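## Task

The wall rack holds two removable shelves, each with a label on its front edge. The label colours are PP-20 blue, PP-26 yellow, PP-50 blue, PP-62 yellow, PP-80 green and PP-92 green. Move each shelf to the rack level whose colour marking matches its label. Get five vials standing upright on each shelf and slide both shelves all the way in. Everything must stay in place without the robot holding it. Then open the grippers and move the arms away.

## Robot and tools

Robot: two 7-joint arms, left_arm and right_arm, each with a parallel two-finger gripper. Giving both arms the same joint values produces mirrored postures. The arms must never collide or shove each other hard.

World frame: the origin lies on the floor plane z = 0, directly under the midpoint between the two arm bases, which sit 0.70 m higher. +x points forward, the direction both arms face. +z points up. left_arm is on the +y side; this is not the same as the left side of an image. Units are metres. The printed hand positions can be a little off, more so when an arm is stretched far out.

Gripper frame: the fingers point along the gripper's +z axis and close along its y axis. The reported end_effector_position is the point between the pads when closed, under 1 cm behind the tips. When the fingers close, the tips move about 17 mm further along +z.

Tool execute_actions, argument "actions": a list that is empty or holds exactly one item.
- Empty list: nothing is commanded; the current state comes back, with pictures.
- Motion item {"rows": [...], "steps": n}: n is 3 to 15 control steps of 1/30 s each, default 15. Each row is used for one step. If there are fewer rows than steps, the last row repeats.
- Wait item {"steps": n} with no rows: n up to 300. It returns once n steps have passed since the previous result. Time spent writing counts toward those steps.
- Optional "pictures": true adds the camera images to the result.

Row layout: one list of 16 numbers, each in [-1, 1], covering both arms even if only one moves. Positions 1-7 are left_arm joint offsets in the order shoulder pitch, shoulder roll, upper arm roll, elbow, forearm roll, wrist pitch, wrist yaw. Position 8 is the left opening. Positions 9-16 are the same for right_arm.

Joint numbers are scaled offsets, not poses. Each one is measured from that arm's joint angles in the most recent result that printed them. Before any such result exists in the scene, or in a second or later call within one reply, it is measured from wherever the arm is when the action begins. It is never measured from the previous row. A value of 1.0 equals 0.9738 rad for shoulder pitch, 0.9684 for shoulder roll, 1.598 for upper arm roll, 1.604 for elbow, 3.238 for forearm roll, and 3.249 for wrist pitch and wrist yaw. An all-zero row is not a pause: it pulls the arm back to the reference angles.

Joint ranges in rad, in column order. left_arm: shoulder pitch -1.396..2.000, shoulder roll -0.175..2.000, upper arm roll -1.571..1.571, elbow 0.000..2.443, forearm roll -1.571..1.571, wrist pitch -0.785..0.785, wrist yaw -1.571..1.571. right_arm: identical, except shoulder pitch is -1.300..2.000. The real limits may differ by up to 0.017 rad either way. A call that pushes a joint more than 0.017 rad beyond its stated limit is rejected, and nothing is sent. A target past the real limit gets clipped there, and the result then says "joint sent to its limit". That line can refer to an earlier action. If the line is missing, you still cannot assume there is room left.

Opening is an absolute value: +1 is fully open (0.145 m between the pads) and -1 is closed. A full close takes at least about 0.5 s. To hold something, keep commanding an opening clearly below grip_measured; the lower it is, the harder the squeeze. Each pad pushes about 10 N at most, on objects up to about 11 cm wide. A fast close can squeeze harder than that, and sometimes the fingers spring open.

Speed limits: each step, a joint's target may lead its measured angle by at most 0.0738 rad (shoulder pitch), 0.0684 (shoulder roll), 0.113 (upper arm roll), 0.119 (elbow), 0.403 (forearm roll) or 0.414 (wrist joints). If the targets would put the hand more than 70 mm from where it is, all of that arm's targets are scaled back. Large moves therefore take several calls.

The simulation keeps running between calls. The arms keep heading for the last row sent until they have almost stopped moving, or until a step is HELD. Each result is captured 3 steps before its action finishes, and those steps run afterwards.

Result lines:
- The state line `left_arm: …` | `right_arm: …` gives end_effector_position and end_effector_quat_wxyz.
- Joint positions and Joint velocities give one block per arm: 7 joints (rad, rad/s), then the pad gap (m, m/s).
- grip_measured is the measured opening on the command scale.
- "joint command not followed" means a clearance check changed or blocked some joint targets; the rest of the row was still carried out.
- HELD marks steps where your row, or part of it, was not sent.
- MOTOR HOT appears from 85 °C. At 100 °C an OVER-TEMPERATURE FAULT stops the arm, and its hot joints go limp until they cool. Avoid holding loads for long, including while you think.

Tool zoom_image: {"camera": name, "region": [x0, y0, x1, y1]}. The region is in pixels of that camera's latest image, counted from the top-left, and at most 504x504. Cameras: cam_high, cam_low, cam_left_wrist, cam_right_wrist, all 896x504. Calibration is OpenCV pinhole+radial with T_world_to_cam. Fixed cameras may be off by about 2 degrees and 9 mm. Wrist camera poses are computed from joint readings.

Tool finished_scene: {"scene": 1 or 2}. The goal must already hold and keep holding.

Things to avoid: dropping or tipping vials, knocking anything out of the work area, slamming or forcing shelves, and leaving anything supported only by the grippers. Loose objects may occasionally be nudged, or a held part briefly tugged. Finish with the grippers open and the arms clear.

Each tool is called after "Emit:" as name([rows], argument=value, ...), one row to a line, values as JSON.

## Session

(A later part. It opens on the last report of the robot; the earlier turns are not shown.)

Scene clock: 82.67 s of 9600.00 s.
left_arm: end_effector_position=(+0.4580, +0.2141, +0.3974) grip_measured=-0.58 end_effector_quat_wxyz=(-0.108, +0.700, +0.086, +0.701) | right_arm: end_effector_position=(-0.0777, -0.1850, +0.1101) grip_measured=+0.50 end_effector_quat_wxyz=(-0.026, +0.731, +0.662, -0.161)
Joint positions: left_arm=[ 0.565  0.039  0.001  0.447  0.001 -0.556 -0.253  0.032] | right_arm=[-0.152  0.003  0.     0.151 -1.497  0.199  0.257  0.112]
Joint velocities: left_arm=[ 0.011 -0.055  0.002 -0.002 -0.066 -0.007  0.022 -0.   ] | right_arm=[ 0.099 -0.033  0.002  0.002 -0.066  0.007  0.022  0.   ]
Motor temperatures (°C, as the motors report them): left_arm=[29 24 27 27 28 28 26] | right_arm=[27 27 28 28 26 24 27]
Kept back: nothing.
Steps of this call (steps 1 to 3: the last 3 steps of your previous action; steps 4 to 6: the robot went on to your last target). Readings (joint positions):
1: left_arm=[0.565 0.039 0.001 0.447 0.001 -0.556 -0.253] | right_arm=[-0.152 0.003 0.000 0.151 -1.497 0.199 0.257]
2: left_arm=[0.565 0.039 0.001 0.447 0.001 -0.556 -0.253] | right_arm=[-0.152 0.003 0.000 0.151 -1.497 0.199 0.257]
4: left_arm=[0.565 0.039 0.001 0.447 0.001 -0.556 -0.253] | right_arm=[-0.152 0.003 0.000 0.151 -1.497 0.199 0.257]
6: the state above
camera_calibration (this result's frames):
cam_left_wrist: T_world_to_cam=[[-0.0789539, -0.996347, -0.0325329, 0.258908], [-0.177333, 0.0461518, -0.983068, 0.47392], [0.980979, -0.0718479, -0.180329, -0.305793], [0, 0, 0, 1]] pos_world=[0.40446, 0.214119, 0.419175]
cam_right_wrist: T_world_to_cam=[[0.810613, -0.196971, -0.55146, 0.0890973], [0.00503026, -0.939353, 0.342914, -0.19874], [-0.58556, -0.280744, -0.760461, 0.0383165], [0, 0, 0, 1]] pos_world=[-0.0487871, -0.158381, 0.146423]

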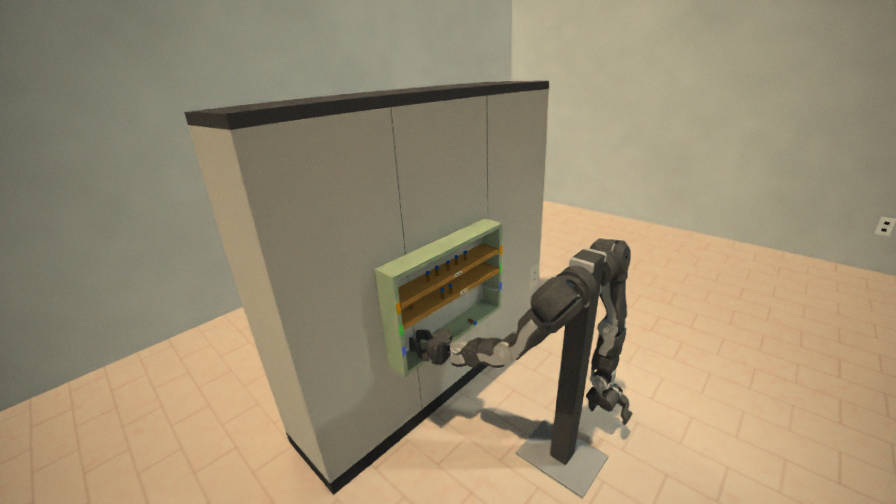

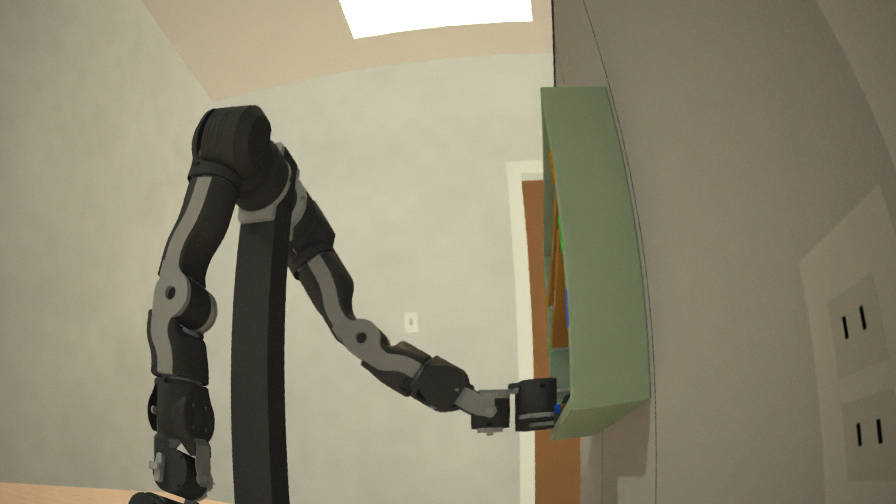

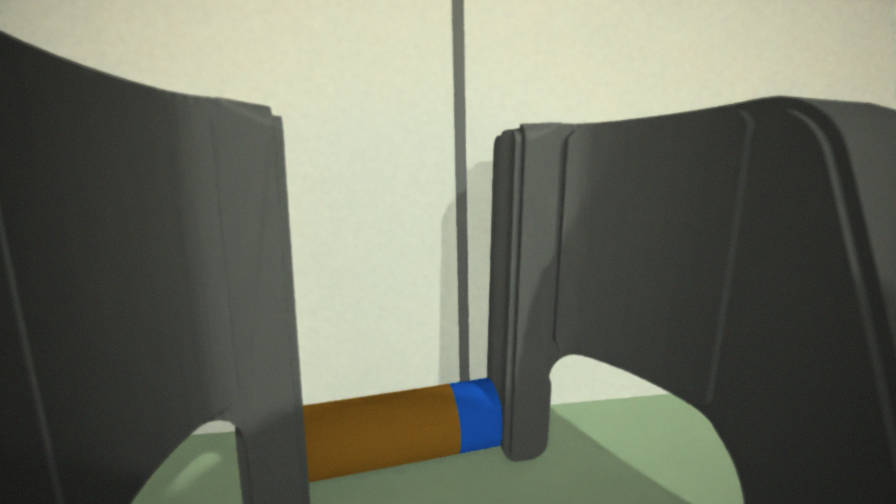

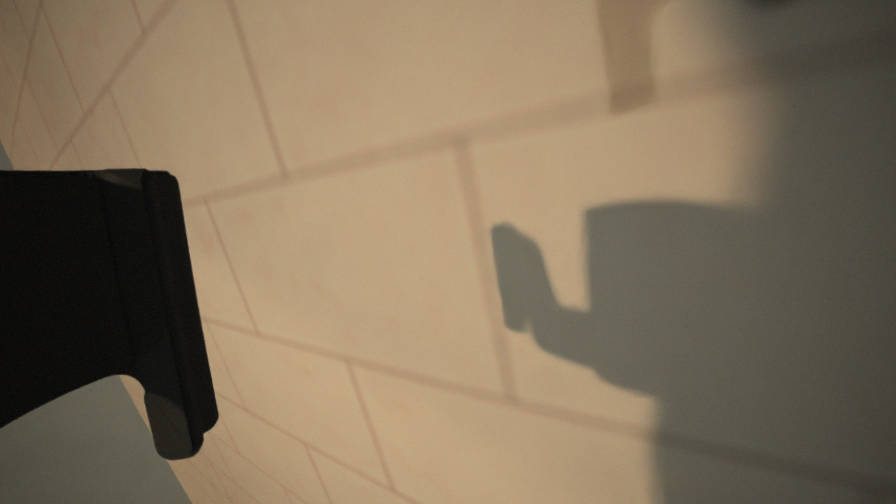

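Emit:
execute_actions([
  {"rows":[[-0.01,-0.02,0,0.02,0,0,-0.02,-0.7,0,0,0,0,0,0,0,0.5],[-0.01,-0.045,0,0.03,0,0,-0.045,-0.7,0,0,0,0,0,0,0,0.5],[0,-0.07,0,0.03,0,0,-0.07,-0.7,0,0,0,0,0,0,0,0.5],[0.01,-0.095,0,0.02,0,0,-0.095,-0.7,0,0,0,0,0,0,0,0.5],[0.03,-0.12,0,0,0,0,-0.12,-0.7,0,0,0,0,0,0,0,0.5],[0.05,-0.145,0,-0.015,0,0,-0.145,-0.7,0,0,0,0,0,0,0,0.5],[0.07,-0.17,0,-0.03,0,0.005,-0.17,-0.7,0,0,0,0,0,0,0,0.5],[0.092,-0.194,0,-0.05,0,0.012,-0.2,-0.7,0,0,0,0,0,0,0,0.5]],"steps":15},
])

Emit:
execute_actions([
  {"steps":15},
])

Emit:
execute_actions([
  {"rows":[[0,0,0,0,0,0,0,-0.64,0,0,0,0,0,0,0,0.5],[0,0,0,0,0,0,0,-0.61,0,0,0,0,0,0,0,0.5],[0,0,0,0,0,0,0,-0.59,0,0,0,0,0,0,0,0.5],[0,0,0,0,0,0,0,-0.575,0,0,0,0,0,0,0,0.5],[0,0,0,0,0,0,0,-0.565,0,0,0,0,0,0,0,0.5],[0,0,0,0,0,0,0,-0.555,0,0,0,0,0,0,0,0.5],[0,0,0,0,0,0,0,-0.54,0,0,0,0,0,0,0,0.5],[0,0,0,0,0,0,0,-0.5,0,0,0,0,0,0,0,0.5],[0,0,0,0,0,0,0,-0.42,0,0,0,0,0,0,0,0.5]],"steps":15},
], pictures=true)

Scene clock: 83.40 s of 9600.00 s.
left_arm: end_effector_position=(+0.4303, +0.2067, +0.3975) grip_measured=-0.58 end_effector_quat_wxyz=(-0.240, +0.676, +0.306, +0.627) | right_arm: end_effector_position=(-0.0777, -0.1850, +0.1101) grip_measured=+0.50 end_effector_quat_wxyz=(-0.026, +0.731, +0.662, -0.161)
Joint positions: left_arm=[ 0.656 -0.148 -0.     0.369 -0.003 -0.523 -0.887  0.031] | right_arm=[-0.152  0.003  0.     0.151 -1.497  0.199  0.257  0.112]
Joint velocities: left_arm=[-0.077  0.187 -0.017 -0.017  0.022 -0.051 -0.227  0.   ] | right_arm=[-0.033  0.011  0.002 -0.002  0.007  0.022 -0.007 -0.   ]
Motor temperatures (°C, as the motors report them): left_arm=[29 24 27 27 28 28 26] | right_arm=[27 27 28 28 26 24 27]
Steps of this call (steps 1 to 10: the robot went on to your last target; steps 11 to 22: the first 12 steps of this action). Readings (joint positions):
11: left_arm=[0.552 0.032 0.001 0.469 0.002 -0.556 -0.277] | right_arm=[-0.152 0.003 0.000 0.151 -1.497 0.199 0.257]
12: left_arm=[0.545 0.014 0.003 0.484 0.003 -0.555 -0.332] | right_arm=[-0.152 0.003 0.000 0.151 -1.497 0.199 0.257]
14: left_arm=[0.565 -0.049 0.003 0.480 0.004 -0.555 -0.471] | right_arm=[-0.152 0.003 0.000 0.151 -1.497 0.199 0.257]
18: left_arm=[0.657 -0.150 -0.000 0.376 -0.001 -0.538 -0.787] | right_arm=[-0.152 0.003 0.000 0.151 -1.497 0.199 0.257]
22: the state above

Scene clock: 83.90 s of 9600.00 s.
left_arm: end_effector_position=(+0.4291, +0.2074, +0.3972) grip_measured=-0.58 end_effector_quat_wxyz=(-0.243, +0.675, +0.309, +0.625) | right_arm: end_effector_position=(-0.0777, -0.1850, +0.1101) grip_measured=+0.50 end_effector_quat_wxyz=(-0.026, +0.731, +0.662, -0.161)
Joint positions: left_arm=[ 0.656 -0.149 -0.     0.369 -0.002 -0.522 -0.897  0.031] | right_arm=[-0.152  0.003  0.     0.151 -1.497  0.199  0.257  0.112]
Joint velocities: left_arm=[ 0.033  0.011 -0.002  0.002 -0.051 -0.037 -0.051 -0.   ] | right_arm=[-0.055  0.077 -0.017 -0.017 -0.007 -0.022 -0.007  0.   ]
Motor temperatures (°C, as the motors report them): left_arm=[29 24 27 27 28 28 26] | right_arm=[27 27 28 28 26 24 27]
Kept back: nothing.
Steps of this call (steps 1 to 3: the last 3 steps of your previous action; steps 4 to 15: the robot went on to your last target). Readings (joint positions):
1: left_arm=[0.656 -0.144 -0.000 0.369 -0.002 -0.523 -0.892] | right_arm=[-0.152 0.003 0.000 0.151 -1.497 0.199 0.257]
2: left_arm=[0.656 -0.143 -0.000 0.369 -0.002 -0.523 -0.896] | right_arm=[-0.152 0.003 0.000 0.151 -1.497 0.199 0.257]
4: left_arm=[0.656 -0.148 -0.000 0.369 -0.002 -0.522 -0.897] | right_arm=[-0.152 0.003 0.000 0.151 -1.497 0.199 0.257]
8: left_arm=[0.656 -0.149 -0.000 0.369 -0.002 -0.522 -0.897] | right_arm=[-0.152 0.003 0.000 0.151 -1.497 0.199 0.257]
15: the state above

Scene clock: 84.30 s of 9600.00 s.
left_arm: end_effector_position=(+0.4292, +0.2074, +0.3974) grip_measured=-0.42 end_effector_quat_wxyz=(-0.243, +0.674, +0.308, +0.625) | right_arm: end_effector_position=(-0.0777, -0.1850, +0.1101) grip_measured=+0.50 end_effector_quat_wxyz=(-0.026, +0.731, +0.662, -0.161)
Joint positions: left_arm=[ 0.656 -0.149 -0.     0.369 -0.004 -0.523 -0.897  0.044] | right_arm=[-0.152  0.003  0.     0.151 -1.497  0.199  0.257  0.112]
Joint velocities: left_arm=[-0.033 -0.055  0.002  0.012 -0.022  0.022 -0.007 -0.   ] | right_arm=[-0.121 -0.055 -0.002  0.007  0.022 -0.051 -0.066  0.   ]
Motor temperatures (°C, as the motors report them): left_arm=[29 24 27 27 28 28 26] | right_arm=[27 27 28 28 26 24 27]
Steps of this call (steps 1 to 12: the first 12 steps of this action). Readings (joint positions):
1: left_arm=[0.656 -0.149 -0.000 0.369 -0.004 -0.523 -0.897] | right_arm=[-0.152 0.003 0.000 0.151 -1.497 0.199 0.257]
2: left_arm=[0.656 -0.149 -0.000 0.369 -0.004 -0.523 -0.897] | right_arm=[-0.152 0.003 0.000 0.151 -1.497 0.199 0.257]
4: left_arm=[0.656 -0.149 -0.000 0.369 -0.004 -0.523 -0.897] | right_arm=[-0.152 0.003 0.000 0.151 -1.497 0.199 0.257]
8: left_arm=[0.656 -0.149 -0.000 0.369 -0.004 -0.523 -0.897] | right_arm=[-0.152 0.003 0.000 0.151 -1.497 0.199 0.257]
12: the state above
camera_calibration (this result's frames):
cam_left_wrist: T_world_to_cam=[[0.434816, -0.896328, 0.086781, -0.0387336], [-0.185852, -0.183614, -0.965269, 0.513339], [0.881132, 0.403586, -0.246423, -0.307435], [0, 0, 0, 1]] pos_world=[0.383138, 0.183615, 0.423112]
cam_right_wrist: T_world_to_cam=[[0.810613, -0.196971, -0.55146, 0.0890973], [0.00503026, -0.939353, 0.342914, -0.19874], [-0.58556, -0.280744, -0.760461, 0.0383165], [0, 0, 0, 1]] pos_world=[-0.0487871, -0.158381, 0.146423]

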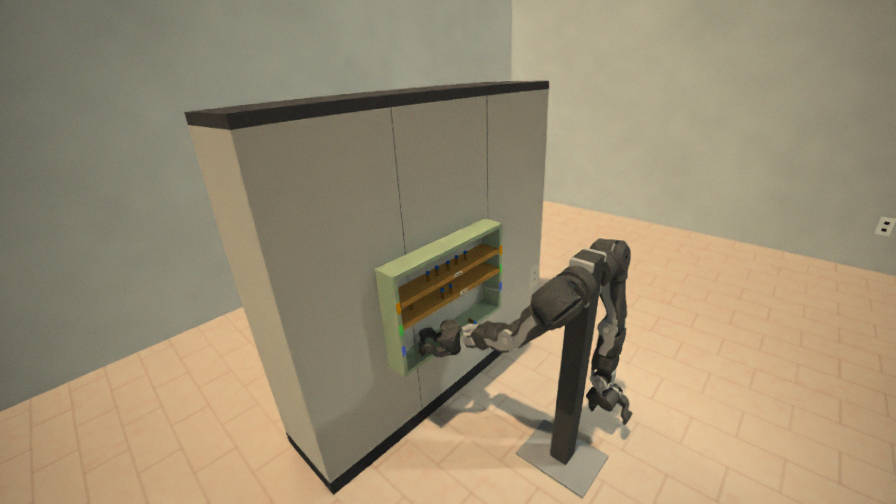

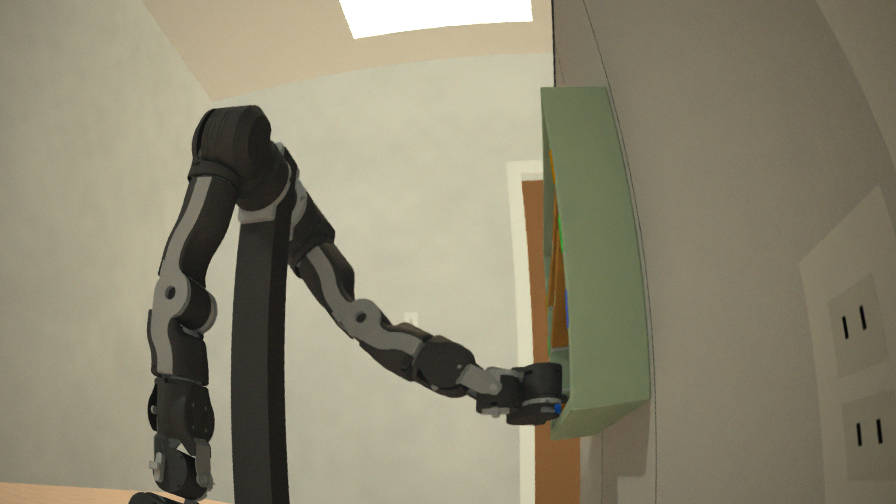

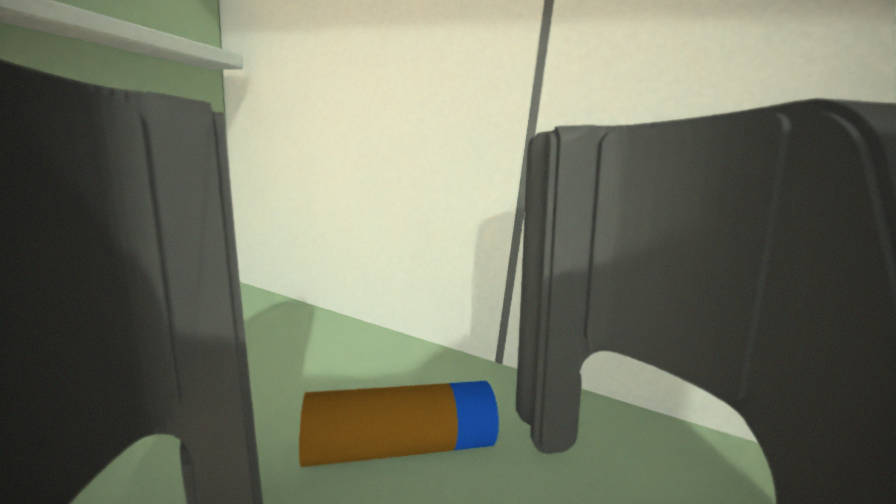

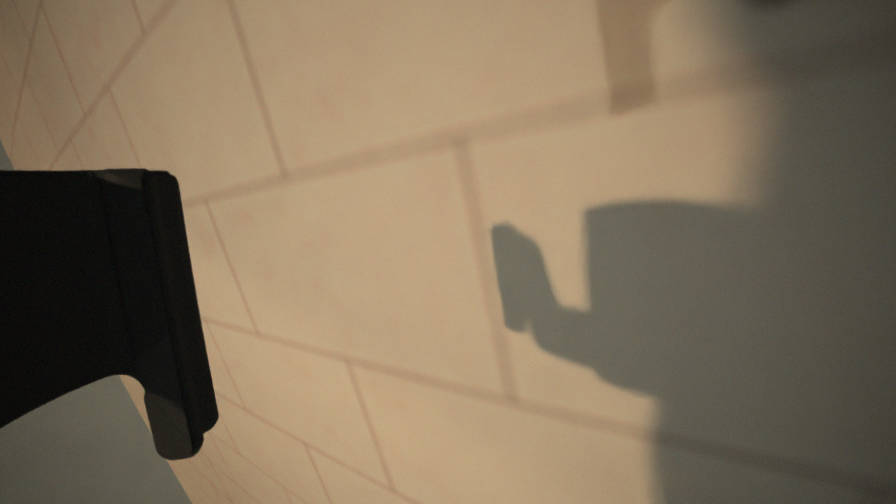

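Emit:
execute_actions([
  {"rows":[[0,0,0,0,0,-0.02,0,-0.42,0,0,0,0,0,0,0,0.5],[0,0,0,0,0,-0.04,0,-0.42,0,0,0,0,0,0,0,0.5],[0,0,0,0,0,-0.06,0,-0.42,0,0,0,0,0,0,0,0.5],[0,0,0,0,0,-0.07,0,-0.42,0,0,0,0,0,0,0,0.5],[0,0,0,0,0,-0.07,0,-0.42,0,0,0,0,0,0,0,0.5],[0,0,0,0,0,-0.07,0,-0.42,0,0,0,0,0,0,0,0.5],[-0.04,0.04,0,0.04,0,-0.07,0.04,-0.42,0,0,0,0,0,0,0,0.5],[-0.09,0.08,0,0.085,0,-0.06,0.08,-0.42,0,0,0,0,0,0,0,0.5],[-0.14,0.12,0,0.13,0,-0.05,0.12,-0.42,0,0,0,0,0,0,0,0.5],[-0.19,0.16,0,0.17,0,-0.04,0.16,-0.42,0,0,0,0,0,0,0,0.5],[-0.24,0.2,0,0.21,0,-0.03,0.2,-0.42,0,0,0,0,0,0,0,0.5],[-0.28,0.24,0,0.245,0,-0.02,0.24,-0.5,0,0,0,0,0,0,0,0.5],[-0.31,0.28,0,0.27,0,-0.01,0.28,-0.5,0,0,0,0,0,0,0,0.5],[-0.325,0.33,0,0.28,0,0.01,0.32,-0.5,0,0,0,0,0,0,0,0.5]],"steps":15},
])

Emit:
execute_actions([
  {"steps":18},
], pictures=true)

Scene clock: 85.00 s of 9600.00 s.
left_arm: end_effector_position=(+0.4273, +0.2433, +0.4336) grip_measured=-0.50 end_effector_quat_wxyz=(-0.137, +0.626, +0.086, +0.763) | right_arm: end_effector_position=(-0.0777, -0.1850, +0.1101) grip_measured=+0.50 end_effector_quat_wxyz=(-0.026, +0.731, +0.662, -0.161)
Joint positions: left_arm=[ 0.376  0.104  0.006  0.749 -0.001 -0.627 -0.283  0.038] | right_arm=[-0.152  0.003  0.     0.151 -1.497  0.199  0.257  0.112]
Joint velocities: left_arm=[-1.066  0.934  0.017  1.087 -0.066  0.564  2.85  -0.021] | right_arm=[ 0.055 -0.033  0.002 -0.012  0.007 -0.007  0.007 -0.   ]
Motor temperatures (°C, as the motors report them): left_arm=[29 24 27 27 29 28 26] | right_arm=[27 27 28 28 26 24 27]
Steps of this call (steps 1 to 3: the last 3 steps of your previous action; steps 4 to 9: the robot went on to your last target; steps 10 to 21: the first 12 steps of this action). Readings (joint positions):
10: left_arm=[0.656 -0.149 -0.000 0.369 -0.004 -0.548 -0.897] | right_arm=[-0.152 0.003 0.000 0.151 -1.497 0.199 0.257]
11: left_arm=[0.656 -0.149 -0.000 0.369 -0.003 -0.593 -0.897] | right_arm=[-0.152 0.003 0.000 0.151 -1.497 0.199 0.257]
13: left_arm=[0.656 -0.149 -0.000 0.369 -0.003 -0.694 -0.897] | right_arm=[-0.152 0.003 0.000 0.151 -1.497 0.199 0.257]
17: left_arm=[0.580 -0.106 -0.006 0.502 -0.009 -0.731 -0.746] | right_arm=[-0.152 0.003 0.000 0.151 -1.497 0.199 0.257]
21: the state above

Scene clock: 85.60 s of 9600.00 s.
left_arm: end_effector_position=(+0.4319, +0.2009, +0.4171) grip_measured=-0.50 end_effector_quat_wxyz=(-0.030, +0.680, -0.092, +0.727) | right_arm: end_effector_position=(-0.0777, -0.1850, +0.1101) grip_measured=+0.50 end_effector_quat_wxyz=(-0.026, +0.731, +0.662, -0.161)
Joint positions: left_arm=[ 0.341  0.171 -0.001  0.817 -0.004 -0.493  0.137  0.038] | right_arm=[-0.152  0.003  0.     0.151 -1.497  0.199  0.257  0.112]
Joint velocities: left_arm=[ 0.011  0.033  0.002  0.012 -0.037 -0.022 -0.007 -0.   ] | right_arm=[-0.033 -0.055 -0.027 -0.017 -0.022 -0.066 -0.051 -0.   ]
Motor temperatures (°C, as the motors report them): left_arm=[29 24 27 27 29 28 26] | right_arm=[27 27 28 28 26 24 27]
Kept back: nothing.
Steps of this call (steps 1 to 3: the last 3 steps of your previous action; steps 4 to 18: the robot went on to your last target). Readings (joint positions):
1: left_arm=[0.342 0.135 0.006 0.788 0.000 -0.595 -0.155] | right_arm=[-0.152 0.003 0.000 0.151 -1.497 0.199 0.257]
2: left_arm=[0.329 0.163 -0.000 0.808 -0.002 -0.550 -0.022] | right_arm=[-0.152 0.003 0.000 0.151 -1.497 0.199 0.257]
4: left_arm=[0.336 0.184 0.004 0.812 -0.003 -0.507 0.091] | right_arm=[-0.152 0.003 0.000 0.151 -1.497 0.199 0.257]
8: left_arm=[0.341 0.165 -0.001 0.817 -0.004 -0.494 0.136] | right_arm=[-0.152 0.003 0.000 0.151 -1.497 0.199 0.257]
18: the state above
camera_calibration (this result's frames):
cam_left_wrist: T_world_to_cam=[[-0.421895, -0.887387, -0.185875, 0.434485], [-0.0838642, 0.242332, -0.966562, 0.402576], [0.902758, -0.392199, -0.176659, -0.180985], [0, 0, 0, 1]] pos_world=[0.380454, 0.217018, 0.437902]
cam_right_wrist: T_world_to_cam=[[0.810613, -0.196971, -0.55146, 0.0890973], [0.00503026, -0.939353, 0.342914, -0.19874], [-0.58556, -0.280744, -0.760461, 0.0383165], [0, 0, 0, 1]] pos_world=[-0.0487871, -0.158381, 0.146423]

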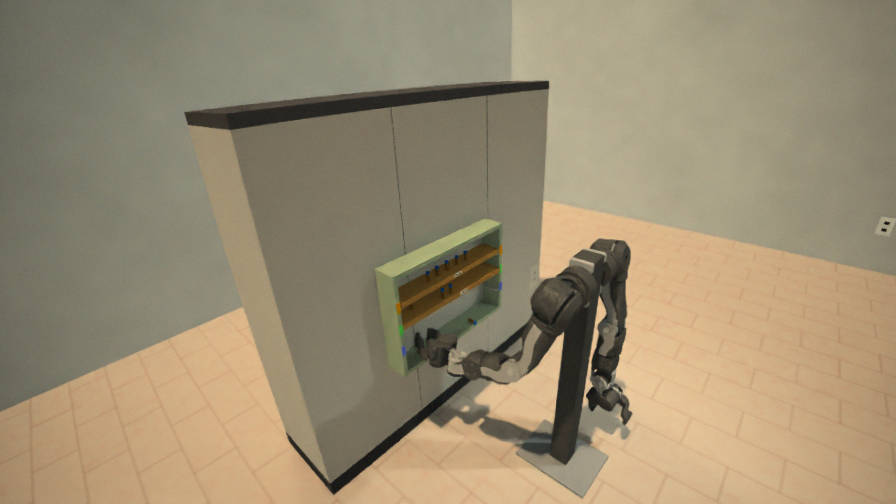

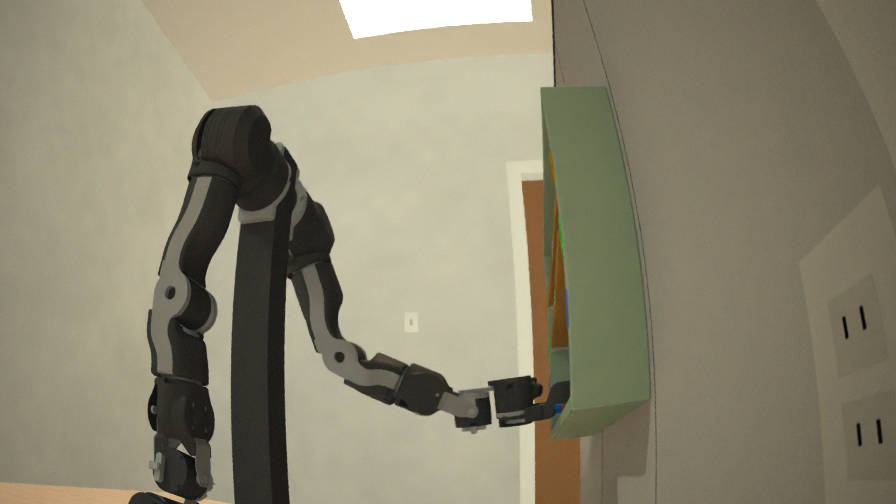

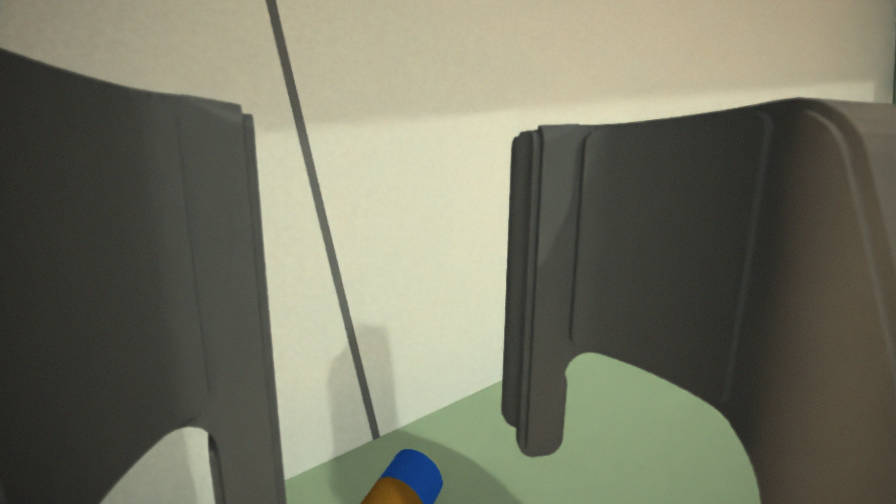

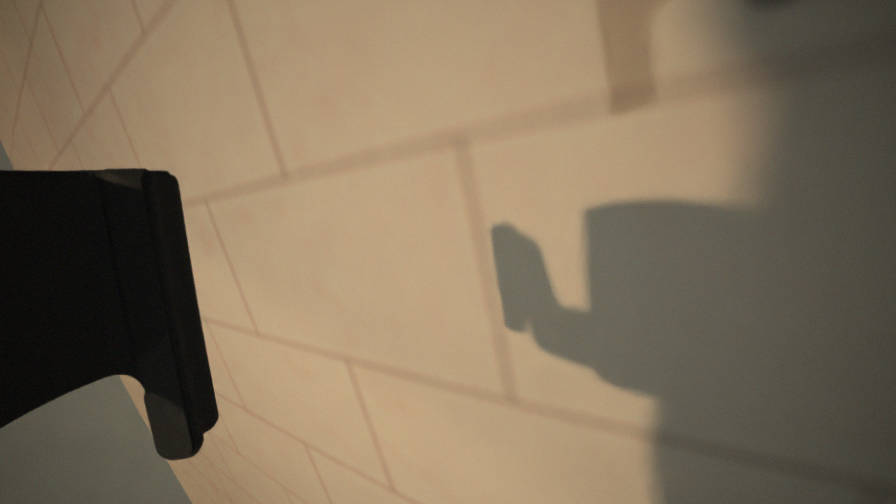

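Lower by q6 (moves slightly +y too) and close.

Emit:
execute_actions([
  {"rows":[[0,0,0,0,0,0.012,0,-0.5,0,0,0,0,0,0,0,0.5],[0,0,0,0,0,0.024,0,-0.5,0,0,0,0,0,0,0,0.5],[0,0,0,0,0,0.036,0,-0.5,0,0,0,0,0,0,0,0.5],[0,0,0,0,0,0.038,0,-0.5,0,0,0,0,0,0,0,0.5],[0,0,0,0,0,0.038,0,-0.5,0,0,0,0,0,0,0,0.5],[0,0,0,0,0,0.038,0,-0.56,0,0,0,0,0,0,0,0.5],[0,0,0,0,0,0.038,0,-0.62,0,0,0,0,0,0,0,0.5],[0,0,0,0,0,0.038,0,-0.67,0,0,0,0,0,0,0,0.5],[0,0,0,0,0,0.038,0,-0.72,0,0,0,0,0,0,0,0.5],[0,0,0,0,0,0.038,0,-0.76,0,0,0,0,0,0,0,0.5],[0,0,0,0,0,0.038,0,-0.8,0,0,0,0,0,0,0,0.5],[0,0,0,0,0,0.038,0,-0.84,0,0,0,0,0,0,0,0.5],[0,0,0,0,0,0.038,0,-0.9,0,0,0,0,0,0,0,0.5],[0,0,0,0,0,0.038,0,-1,0,0,0,0,0,0,0,0.5]],"steps":15},
])

Emit:
execute_actions([
  {"steps":8},
], pictures=true)

Scene clock: 86.17 s of 9600.00 s.
left_arm: end_effector_position=(+0.4323, +0.2040, +0.3991) grip_measured=-0.84 end_effector_quat_wxyz=(-0.029, +0.721, -0.085, +0.688) | right_arm: end_effector_position=(-0.0777, -0.1850, +0.1101) grip_measured=+0.50 end_effector_quat_wxyz=(-0.026, +0.731, +0.662, -0.161)
Joint positions: left_arm=[ 0.341  0.171 -0.001  0.817 -0.004 -0.377  0.137  0.012] | right_arm=[-0.152  0.003  0.     0.151 -1.497  0.199  0.257  0.112]
Joint velocities: left_arm=[ 0.077 -0.011  0.017 -0.002  0.037  0.022  0.007 -0.004] | right_arm=[ 0.055  0.033  0.002  0.002  0.007 -0.022 -0.066  0.   ]
Motor temperatures (°C, as the motors report them): left_arm=[29 25 27 27 29 28 26] | right_arm=[27 27 28 28 26 24 27]
Steps of this call (steps 1 to 5: the robot went on to your last target; steps 6 to 17: the first 12 steps of this action). Readings (joint positions):
6: left_arm=[0.341 0.171 -0.001 0.817 -0.004 -0.479 0.137] | right_arm=[-0.152 0.003 0.000 0.151 -1.497 0.199 0.257]
7: left_arm=[0.341 0.171 -0.001 0.817 -0.004 -0.452 0.137] | right_arm=[-0.152 0.003 0.000 0.151 -1.497 0.199 0.257]
9: left_arm=[0.341 0.171 -0.001 0.817 -0.004 -0.398 0.137] | right_arm=[-0.152 0.003 0.000 0.151 -1.497 0.199 0.257]
13: left_arm=[0.341 0.171 -0.001 0.817 -0.004 -0.382 0.137] | right_arm=[-0.152 0.003 0.000 0.151 -1.497 0.199 0.257]
17: the state above

Scene clock: 86.43 s of 9600.00 s.
left_arm: end_effector_position=(+0.4323, +0.2041, +0.3984) grip_measured=-1.00 end_effector_quat_wxyz=(-0.029, +0.722, -0.085, +0.686) | right_arm: end_effector_position=(-0.0777, -0.1850, +0.1101) grip_measured=+0.50 end_effector_quat_wxyz=(-0.026, +0.731, +0.662, -0.161)
Joint positions: left_arm=[ 0.341  0.171 -0.001  0.817 -0.004 -0.373  0.137  0.   ] | right_arm=[-0.152  0.003  0.     0.151 -1.497  0.199  0.257  0.112]
Joint velocities: left_arm=[-0.011 -0.011  0.012  0.017  0.081 -0.081  0.007 -0.   ] | right_arm=[ 0.011  0.033  0.007 -0.002 -0.007 -0.051 -0.022 -0.   ]
Motor temperatures (°C, as the motors report them): left_arm=[29 25 27 27 29 28 26] | right_arm=[27 27 28 28 26 24 27]
Kept back: nothing.
Steps of this call (steps 1 to 3: the last 3 steps of your previous action; steps 4 to 8: the robot went on to your last target). Readings (joint positions):
1: left_arm=[0.341 0.171 -0.001 0.817 -0.004 -0.376 0.137] | right_arm=[-0.152 0.003 0.000 0.151 -1.497 0.199 0.257]
2: left_arm=[0.341 0.171 -0.001 0.817 -0.004 -0.374 0.137] | right_arm=[-0.152 0.003 0.000 0.151 -1.497 0.199 0.257]
4: left_arm=[0.341 0.171 -0.001 0.817 -0.004 -0.373 0.137] | right_arm=[-0.152 0.003 0.000 0.151 -1.497 0.199 0.257]
8: the state above
camera_calibration (this result's frames):
cam_left_wrist: T_world_to_cam=[[-0.422708, -0.896888, -0.130039, 0.414062], [-0.201455, 0.232891, -0.951408, 0.430429], [0.883591, -0.375971, -0.279128, -0.137579], [0, 0, 0, 1]] pos_world=[0.383304, 0.219398, 0.424955]
cam_right_wrist: T_world_to_cam=[[0.810613, -0.196971, -0.55146, 0.0890973], [0.00503026, -0.939353, 0.342914, -0.19874], [-0.58556, -0.280744, -0.760461, 0.0383165], [0, 0, 0, 1]] pos_world=[-0.0487871, -0.158381, 0.146423]

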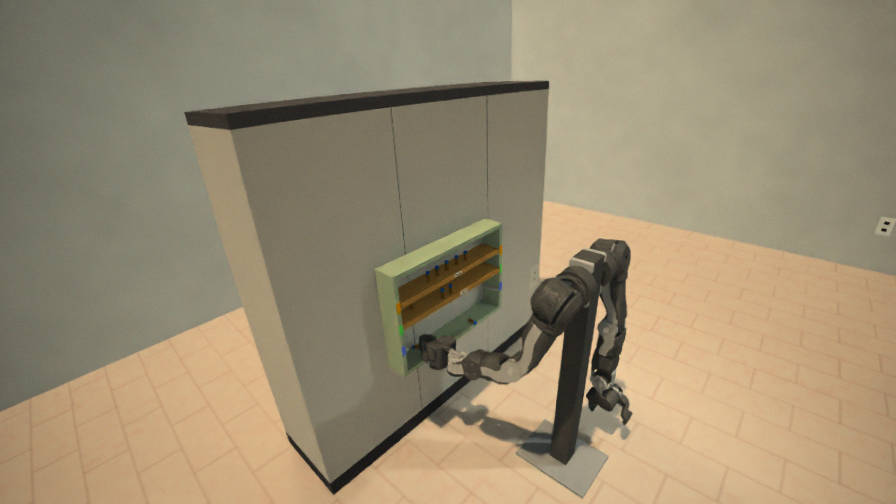

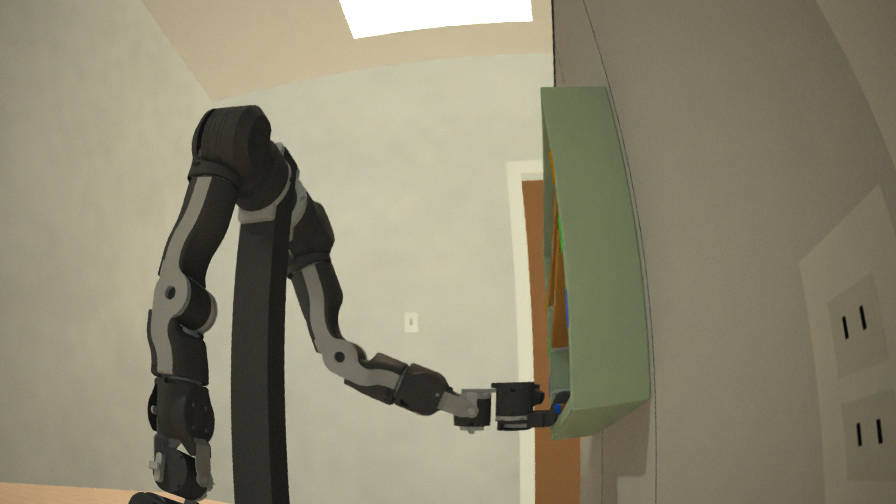

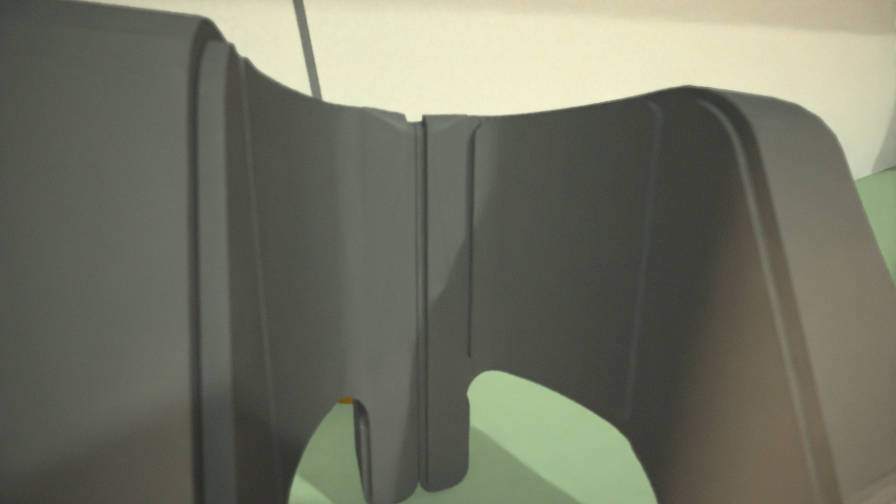

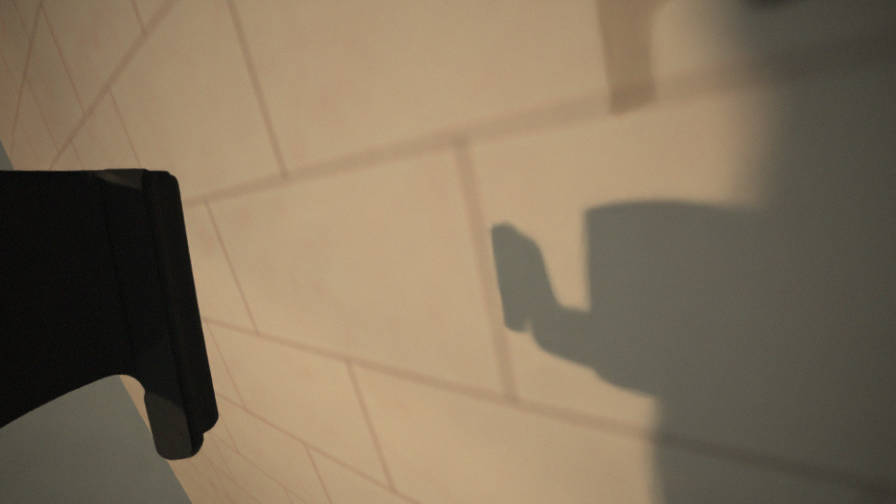

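It had rolled back. Back off and look.

Emit:
execute_actions([
  {"rows":[[-0.04,0,0,0.035,0,-0.01,0,-1,0,0,0,0,0,0,0,0.5],[-0.08,0,0,0.07,0,-0.01,0,-1,0,0,0,0,0,0,0,0.5],[-0.08,-0.03,0,0.07,0,-0.01,-0.045,-0.3,0,0,0,0,0,0,0,0.5]],"steps":15},
], pictures=true)

Scene clock: 86.90 s of 9600.00 s.
left_arm: end_effector_position=(+0.4200, +0.2092, +0.4111) grip_measured=-0.30 end_effector_quat_wxyz=(-0.063, +0.698, -0.037, +0.713) | right_arm: end_effector_position=(-0.0777, -0.1850, +0.1101) grip_measured=+0.50 end_effector_quat_wxyz=(-0.026, +0.731, +0.662, -0.161)
Joint positions: left_arm=[ 0.263  0.142 -0.     0.926 -0.004 -0.403 -0.004  0.053] | right_arm=[-0.152  0.003  0.     0.151 -1.497  0.199  0.257  0.112]
Joint velocities: left_arm=[-0.011  0.033  0.007  0.007 -0.022 -0.022 -0.022 -0.   ] | right_arm=[ 0.011  0.011 -0.012 -0.017 -0.037  0.037 -0.066 -0.   ]
Motor temperatures (°C, as the motors report them): left_arm=[29 25 27 27 29 28 26] | right_arm=[27 27 28 28 26 24 27]
Steps of this call (steps 1 to 2: the robot went on to your last target; steps 3 to 14: the first 12 steps of this action). Readings (joint positions):
3: left_arm=[0.316 0.172 -0.001 0.860 -0.004 -0.381 0.137] | right_arm=[-0.152 0.003 0.000 0.151 -1.497 0.199 0.257]
4: left_arm=[0.272 0.173 -0.001 0.928 -0.003 -0.394 0.136] | right_arm=[-0.152 0.003 0.000 0.151 -1.497 0.199 0.257]
6: left_arm=[0.255 0.140 0.001 0.927 -0.003 -0.403 0.038] | right_arm=[-0.152 0.003 0.000 0.151 -1.497 0.199 0.257]
10: left_arm=[0.263 0.143 -0.002 0.926 -0.004 -0.403 0.001] | right_arm=[-0.152 0.003 0.000 0.151 -1.497 0.199 0.257]
14: the state above
camera_calibration (this result's frames):
cam_left_wrist: T_world_to_cam=[[-0.309577, -0.940216, -0.14197, 0.381559], [-0.147123, 0.194869, -0.969732, 0.431594], [0.939424, -0.27932, -0.198654, -0.197996], [0, 0, 0, 1]] pos_world=[0.367621, 0.219339, 0.433368]
cam_right_wrist: T_world_to_cam=[[0.810613, -0.196971, -0.55146, 0.0890973], [0.00503026, -0.939353, 0.342914, -0.19874], [-0.58556, -0.280744, -0.760461, 0.0383165], [0, 0, 0, 1]] pos_world=[-0.0487871, -0.158381, 0.146423]

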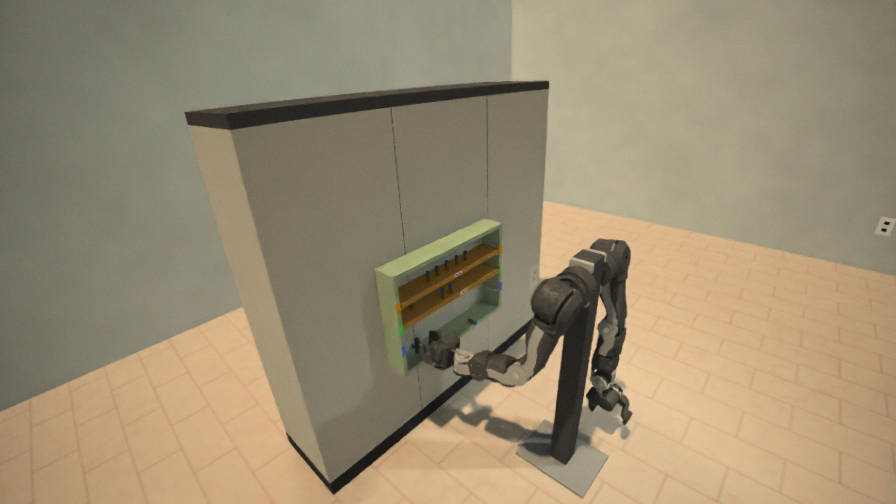

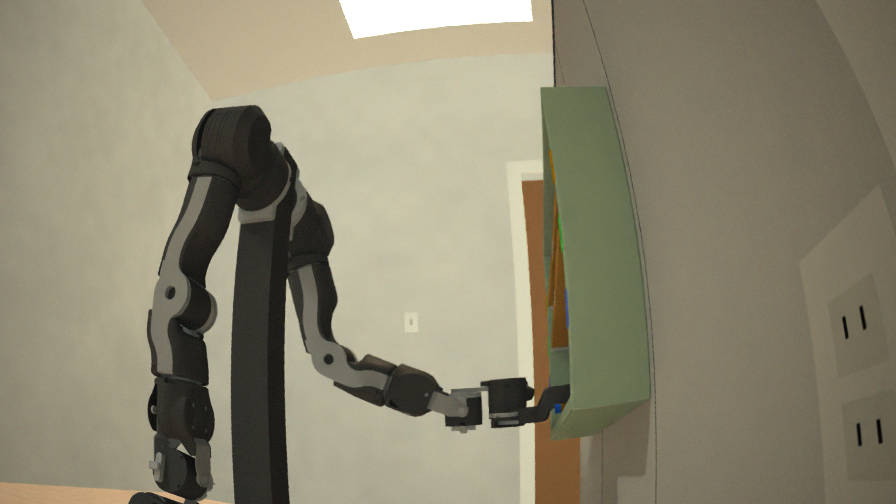

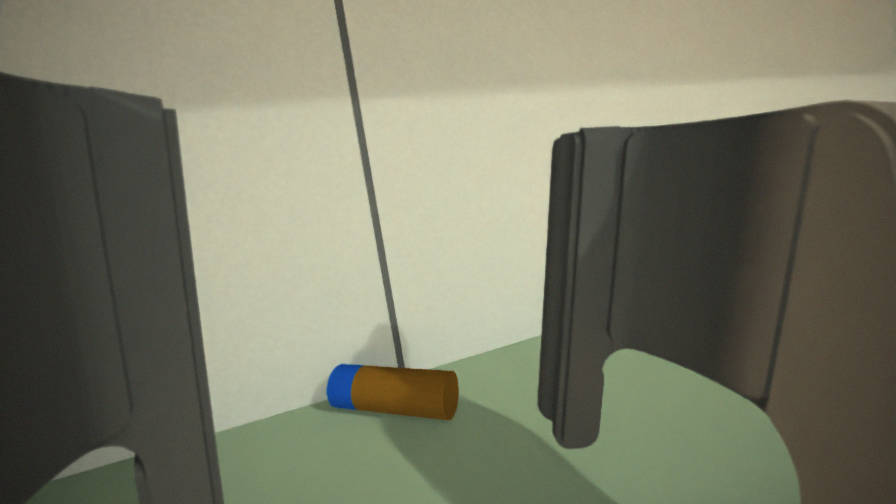

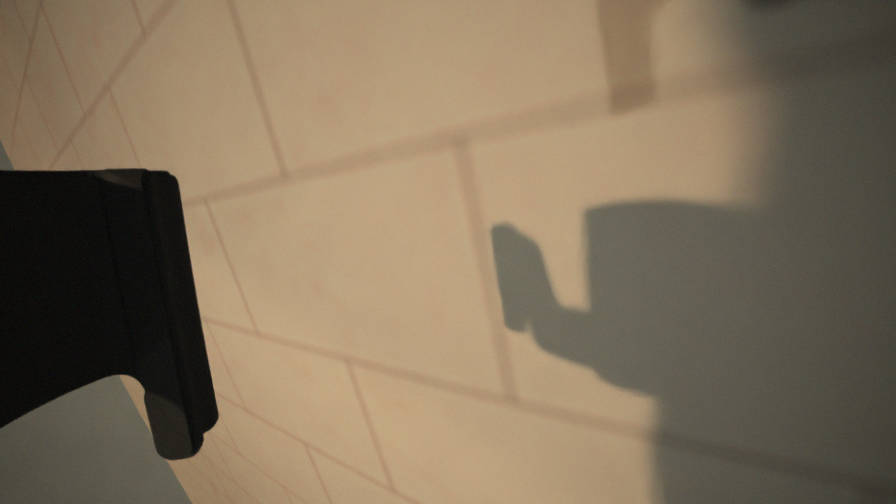

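Emit:
execute_actions([
  {"rows":[[0,-0.05,0,0,0,-0.01,-0.02,-0.65,0,0,0,0,0,0,0,0.5],[0,-0.1,0,0,0,-0.01,-0.05,-0.65,0,0,0,0,0,0,0,0.5],[0,-0.15,0,0,0,-0.01,-0.09,-0.65,0,0,0,0,0,0,0,0.5],[0,-0.2,0,0,0,-0.01,-0.13,-0.65,0,0,0,0,0,0,0,0.5],[0.03,-0.25,0,-0.01,0,-0.01,-0.17,-0.65,0,0,0,0,0,0,0,0.5],[0.08,-0.29,0,-0.055,0,-0.015,-0.21,-0.65,0,0,0,0,0,0,0,0.5],[0.13,-0.31,0,-0.1,0,-0.02,-0.21,-0.65,0,0,0,0,0,0,0,0.5],[0.18,-0.31,0,-0.145,0,-0.025,-0.21,-0.65,0,0,0,0,0,0,0,0.5],[0.23,-0.31,0,-0.19,0,-0.03,-0.21,-0.65,0,0,0,0,0,0,0,0.5],[0.27,-0.31,0,-0.23,0,-0.034,-0.21,-0.65,0,0,0,0,0,0,0,0.5]],"steps":15},
])

Emit:
execute_actions([
  {"steps":15},
], pictures=true)

Scene clock: 87.53 s of 9600.00 s.
left_arm: end_effector_position=(+0.4385, +0.1837, +0.4074) grip_measured=-0.65 end_effector_quat_wxyz=(-0.161, +0.676, +0.256, +0.673) | right_arm: end_effector_position=(-0.0777, -0.1850, +0.1101) grip_measured=+0.50 end_effector_quat_wxyz=(-0.026, +0.731, +0.662, -0.161)
Joint positions: left_arm=[ 0.539 -0.153  0.     0.564 -0.005 -0.508 -0.677  0.027] | right_arm=[-0.152  0.003  0.     0.151 -1.497  0.199  0.257  0.112]
Joint velocities: left_arm=[-0.275 -0.253  0.017 -0.012  0.007 -0.066 -0.051 -0.   ] | right_arm=[-0.011  0.033  0.002  0.007  0.066  0.051 -0.007  0.   ]
Motor temperatures (°C, as the motors report them): left_arm=[29 25 27 27 29 28 26] | right_arm=[27 27 28 28 26 24 27]
Steps of this call (steps 1 to 3: the last 3 steps of your previous action; steps 4 to 7: the robot went on to your last target; steps 8 to 19: the first 12 steps of this action). Readings (joint positions):
8: left_arm=[0.263 0.123 0.008 0.926 -0.002 -0.414 -0.034] | right_arm=[-0.152 0.003 0.000 0.151 -1.497 0.199 0.257]
9: left_arm=[0.263 0.083 0.011 0.926 -0.000 -0.423 -0.097] | right_arm=[-0.152 0.003 0.000 0.151 -1.497 0.199 0.257]
11: left_arm=[0.263 -0.041 0.003 0.926 -0.002 -0.429 -0.292] | right_arm=[-0.152 0.003 0.000 0.151 -1.497 0.199 0.257]
15: left_arm=[0.438 -0.170 -0.008 0.701 -0.005 -0.461 -0.631] | right_arm=[-0.152 0.003 0.000 0.151 -1.497 0.199 0.257]
19: the state above

Scene clock: 88.03 s of 9600.00 s.
left_arm: end_effector_position=(+0.4331, +0.1811, +0.3990) grip_measured=-0.65 end_effector_quat_wxyz=(-0.161, +0.682, +0.256, +0.666) | right_arm: end_effector_position=(-0.0777, -0.1850, +0.1101) grip_measured=+0.50 end_effector_quat_wxyz=(-0.026, +0.731, +0.662, -0.161)
Joint positions: left_arm=[ 0.524 -0.159 -0.     0.557 -0.005 -0.513 -0.681  0.026] | right_arm=[-0.152  0.003  0.     0.151 -1.497  0.199  0.257  0.112]
Joint velocities: left_arm=[ 0.055 -0.011 -0.007 -0.012  0.007 -0.022 -0.007 -0.   ] | right_arm=[-0.011  0.011  0.002  0.007 -0.022 -0.051  0.007 -0.   ]
Motor temperatures (°C, as the motors report them): left_arm=[29 25 27 27 29 28 26] | right_arm=[27 27 28 28 26 24 27]
Kept back: nothing.
Steps of this call (steps 1 to 3: the last 3 steps of your previous action; steps 4 to 15: the robot went on to your last target). Readings (joint positions):
1: left_arm=[0.529 -0.158 0.000 0.563 -0.005 -0.509 -0.678] | right_arm=[-0.152 0.003 0.000 0.151 -1.497 0.199 0.257]
2: left_arm=[0.522 -0.161 0.000 0.558 -0.005 -0.509 -0.679] | right_arm=[-0.152 0.003 0.000 0.151 -1.497 0.199 0.257]
4: left_arm=[0.522 -0.160 -0.000 0.557 -0.007 -0.513 -0.680] | right_arm=[-0.152 0.003 0.000 0.151 -1.497 0.199 0.257]
8: left_arm=[0.524 -0.159 -0.000 0.557 -0.005 -0.513 -0.680] | right_arm=[-0.152 0.003 0.000 0.151 -1.497 0.199 0.257]
15: the state above
camera_calibration (this result's frames):
cam_left_wrist: T_world_to_cam=[[0.242406, -0.961032, 0.132878, 0.0125442], [-0.151747, -0.172835, -0.973191, 0.497236], [0.958234, 0.215743, -0.18773, -0.322686], [0, 0, 0, 1]] pos_world=[0.381622, 0.167612, 0.421661]
cam_right_wrist: T_world_to_cam=[[0.810613, -0.196971, -0.55146, 0.0890973], [0.00503026, -0.939353, 0.342914, -0.19874], [-0.58556, -0.280744, -0.760461, 0.0383165], [0, 0, 0, 1]] pos_world=[-0.0487871, -0.158381, 0.146423]

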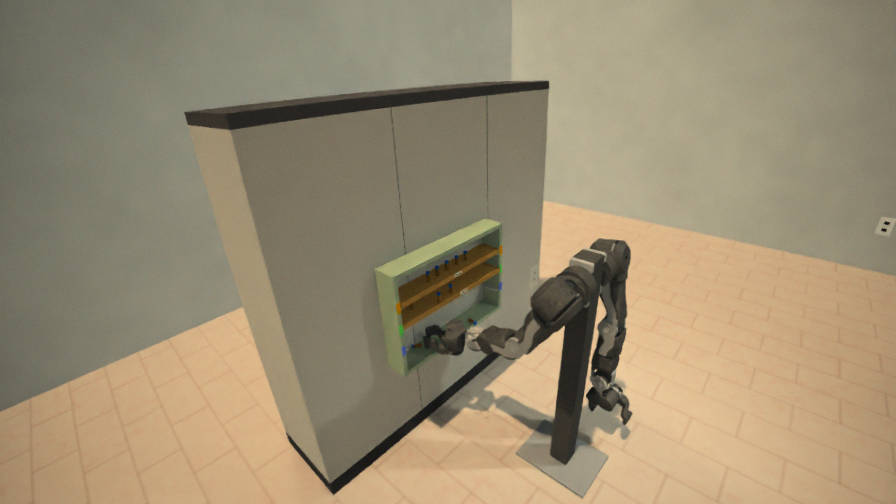

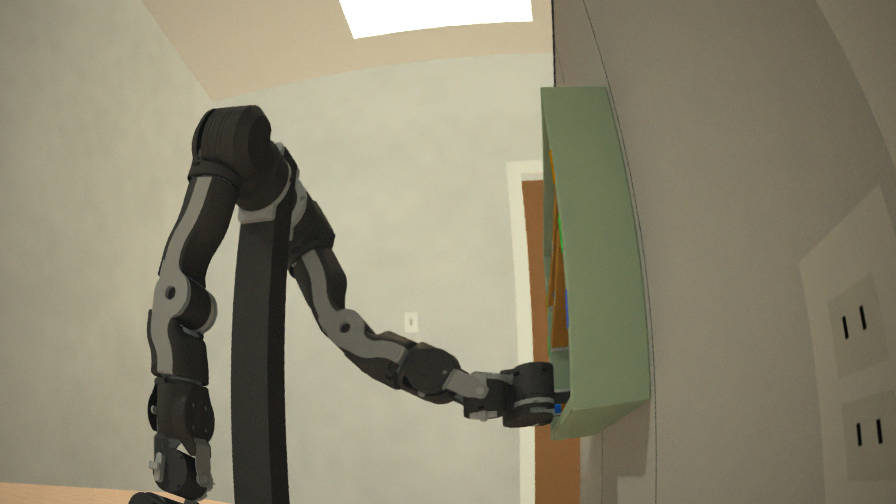

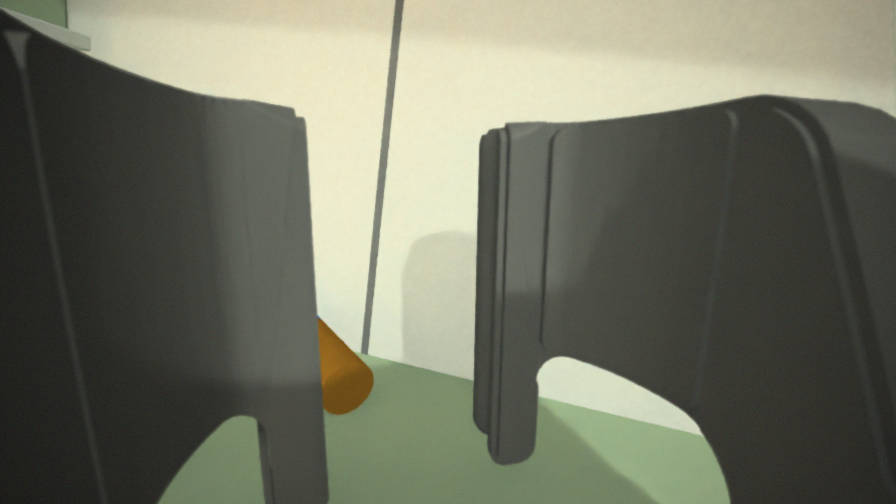

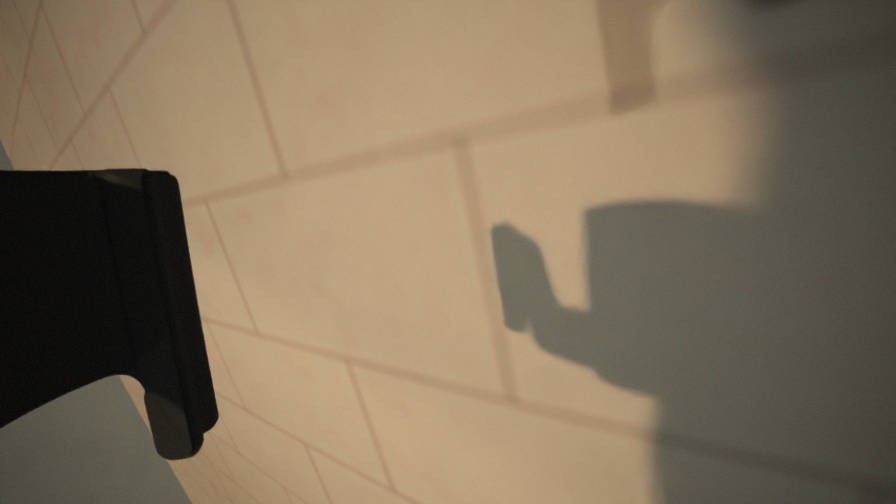

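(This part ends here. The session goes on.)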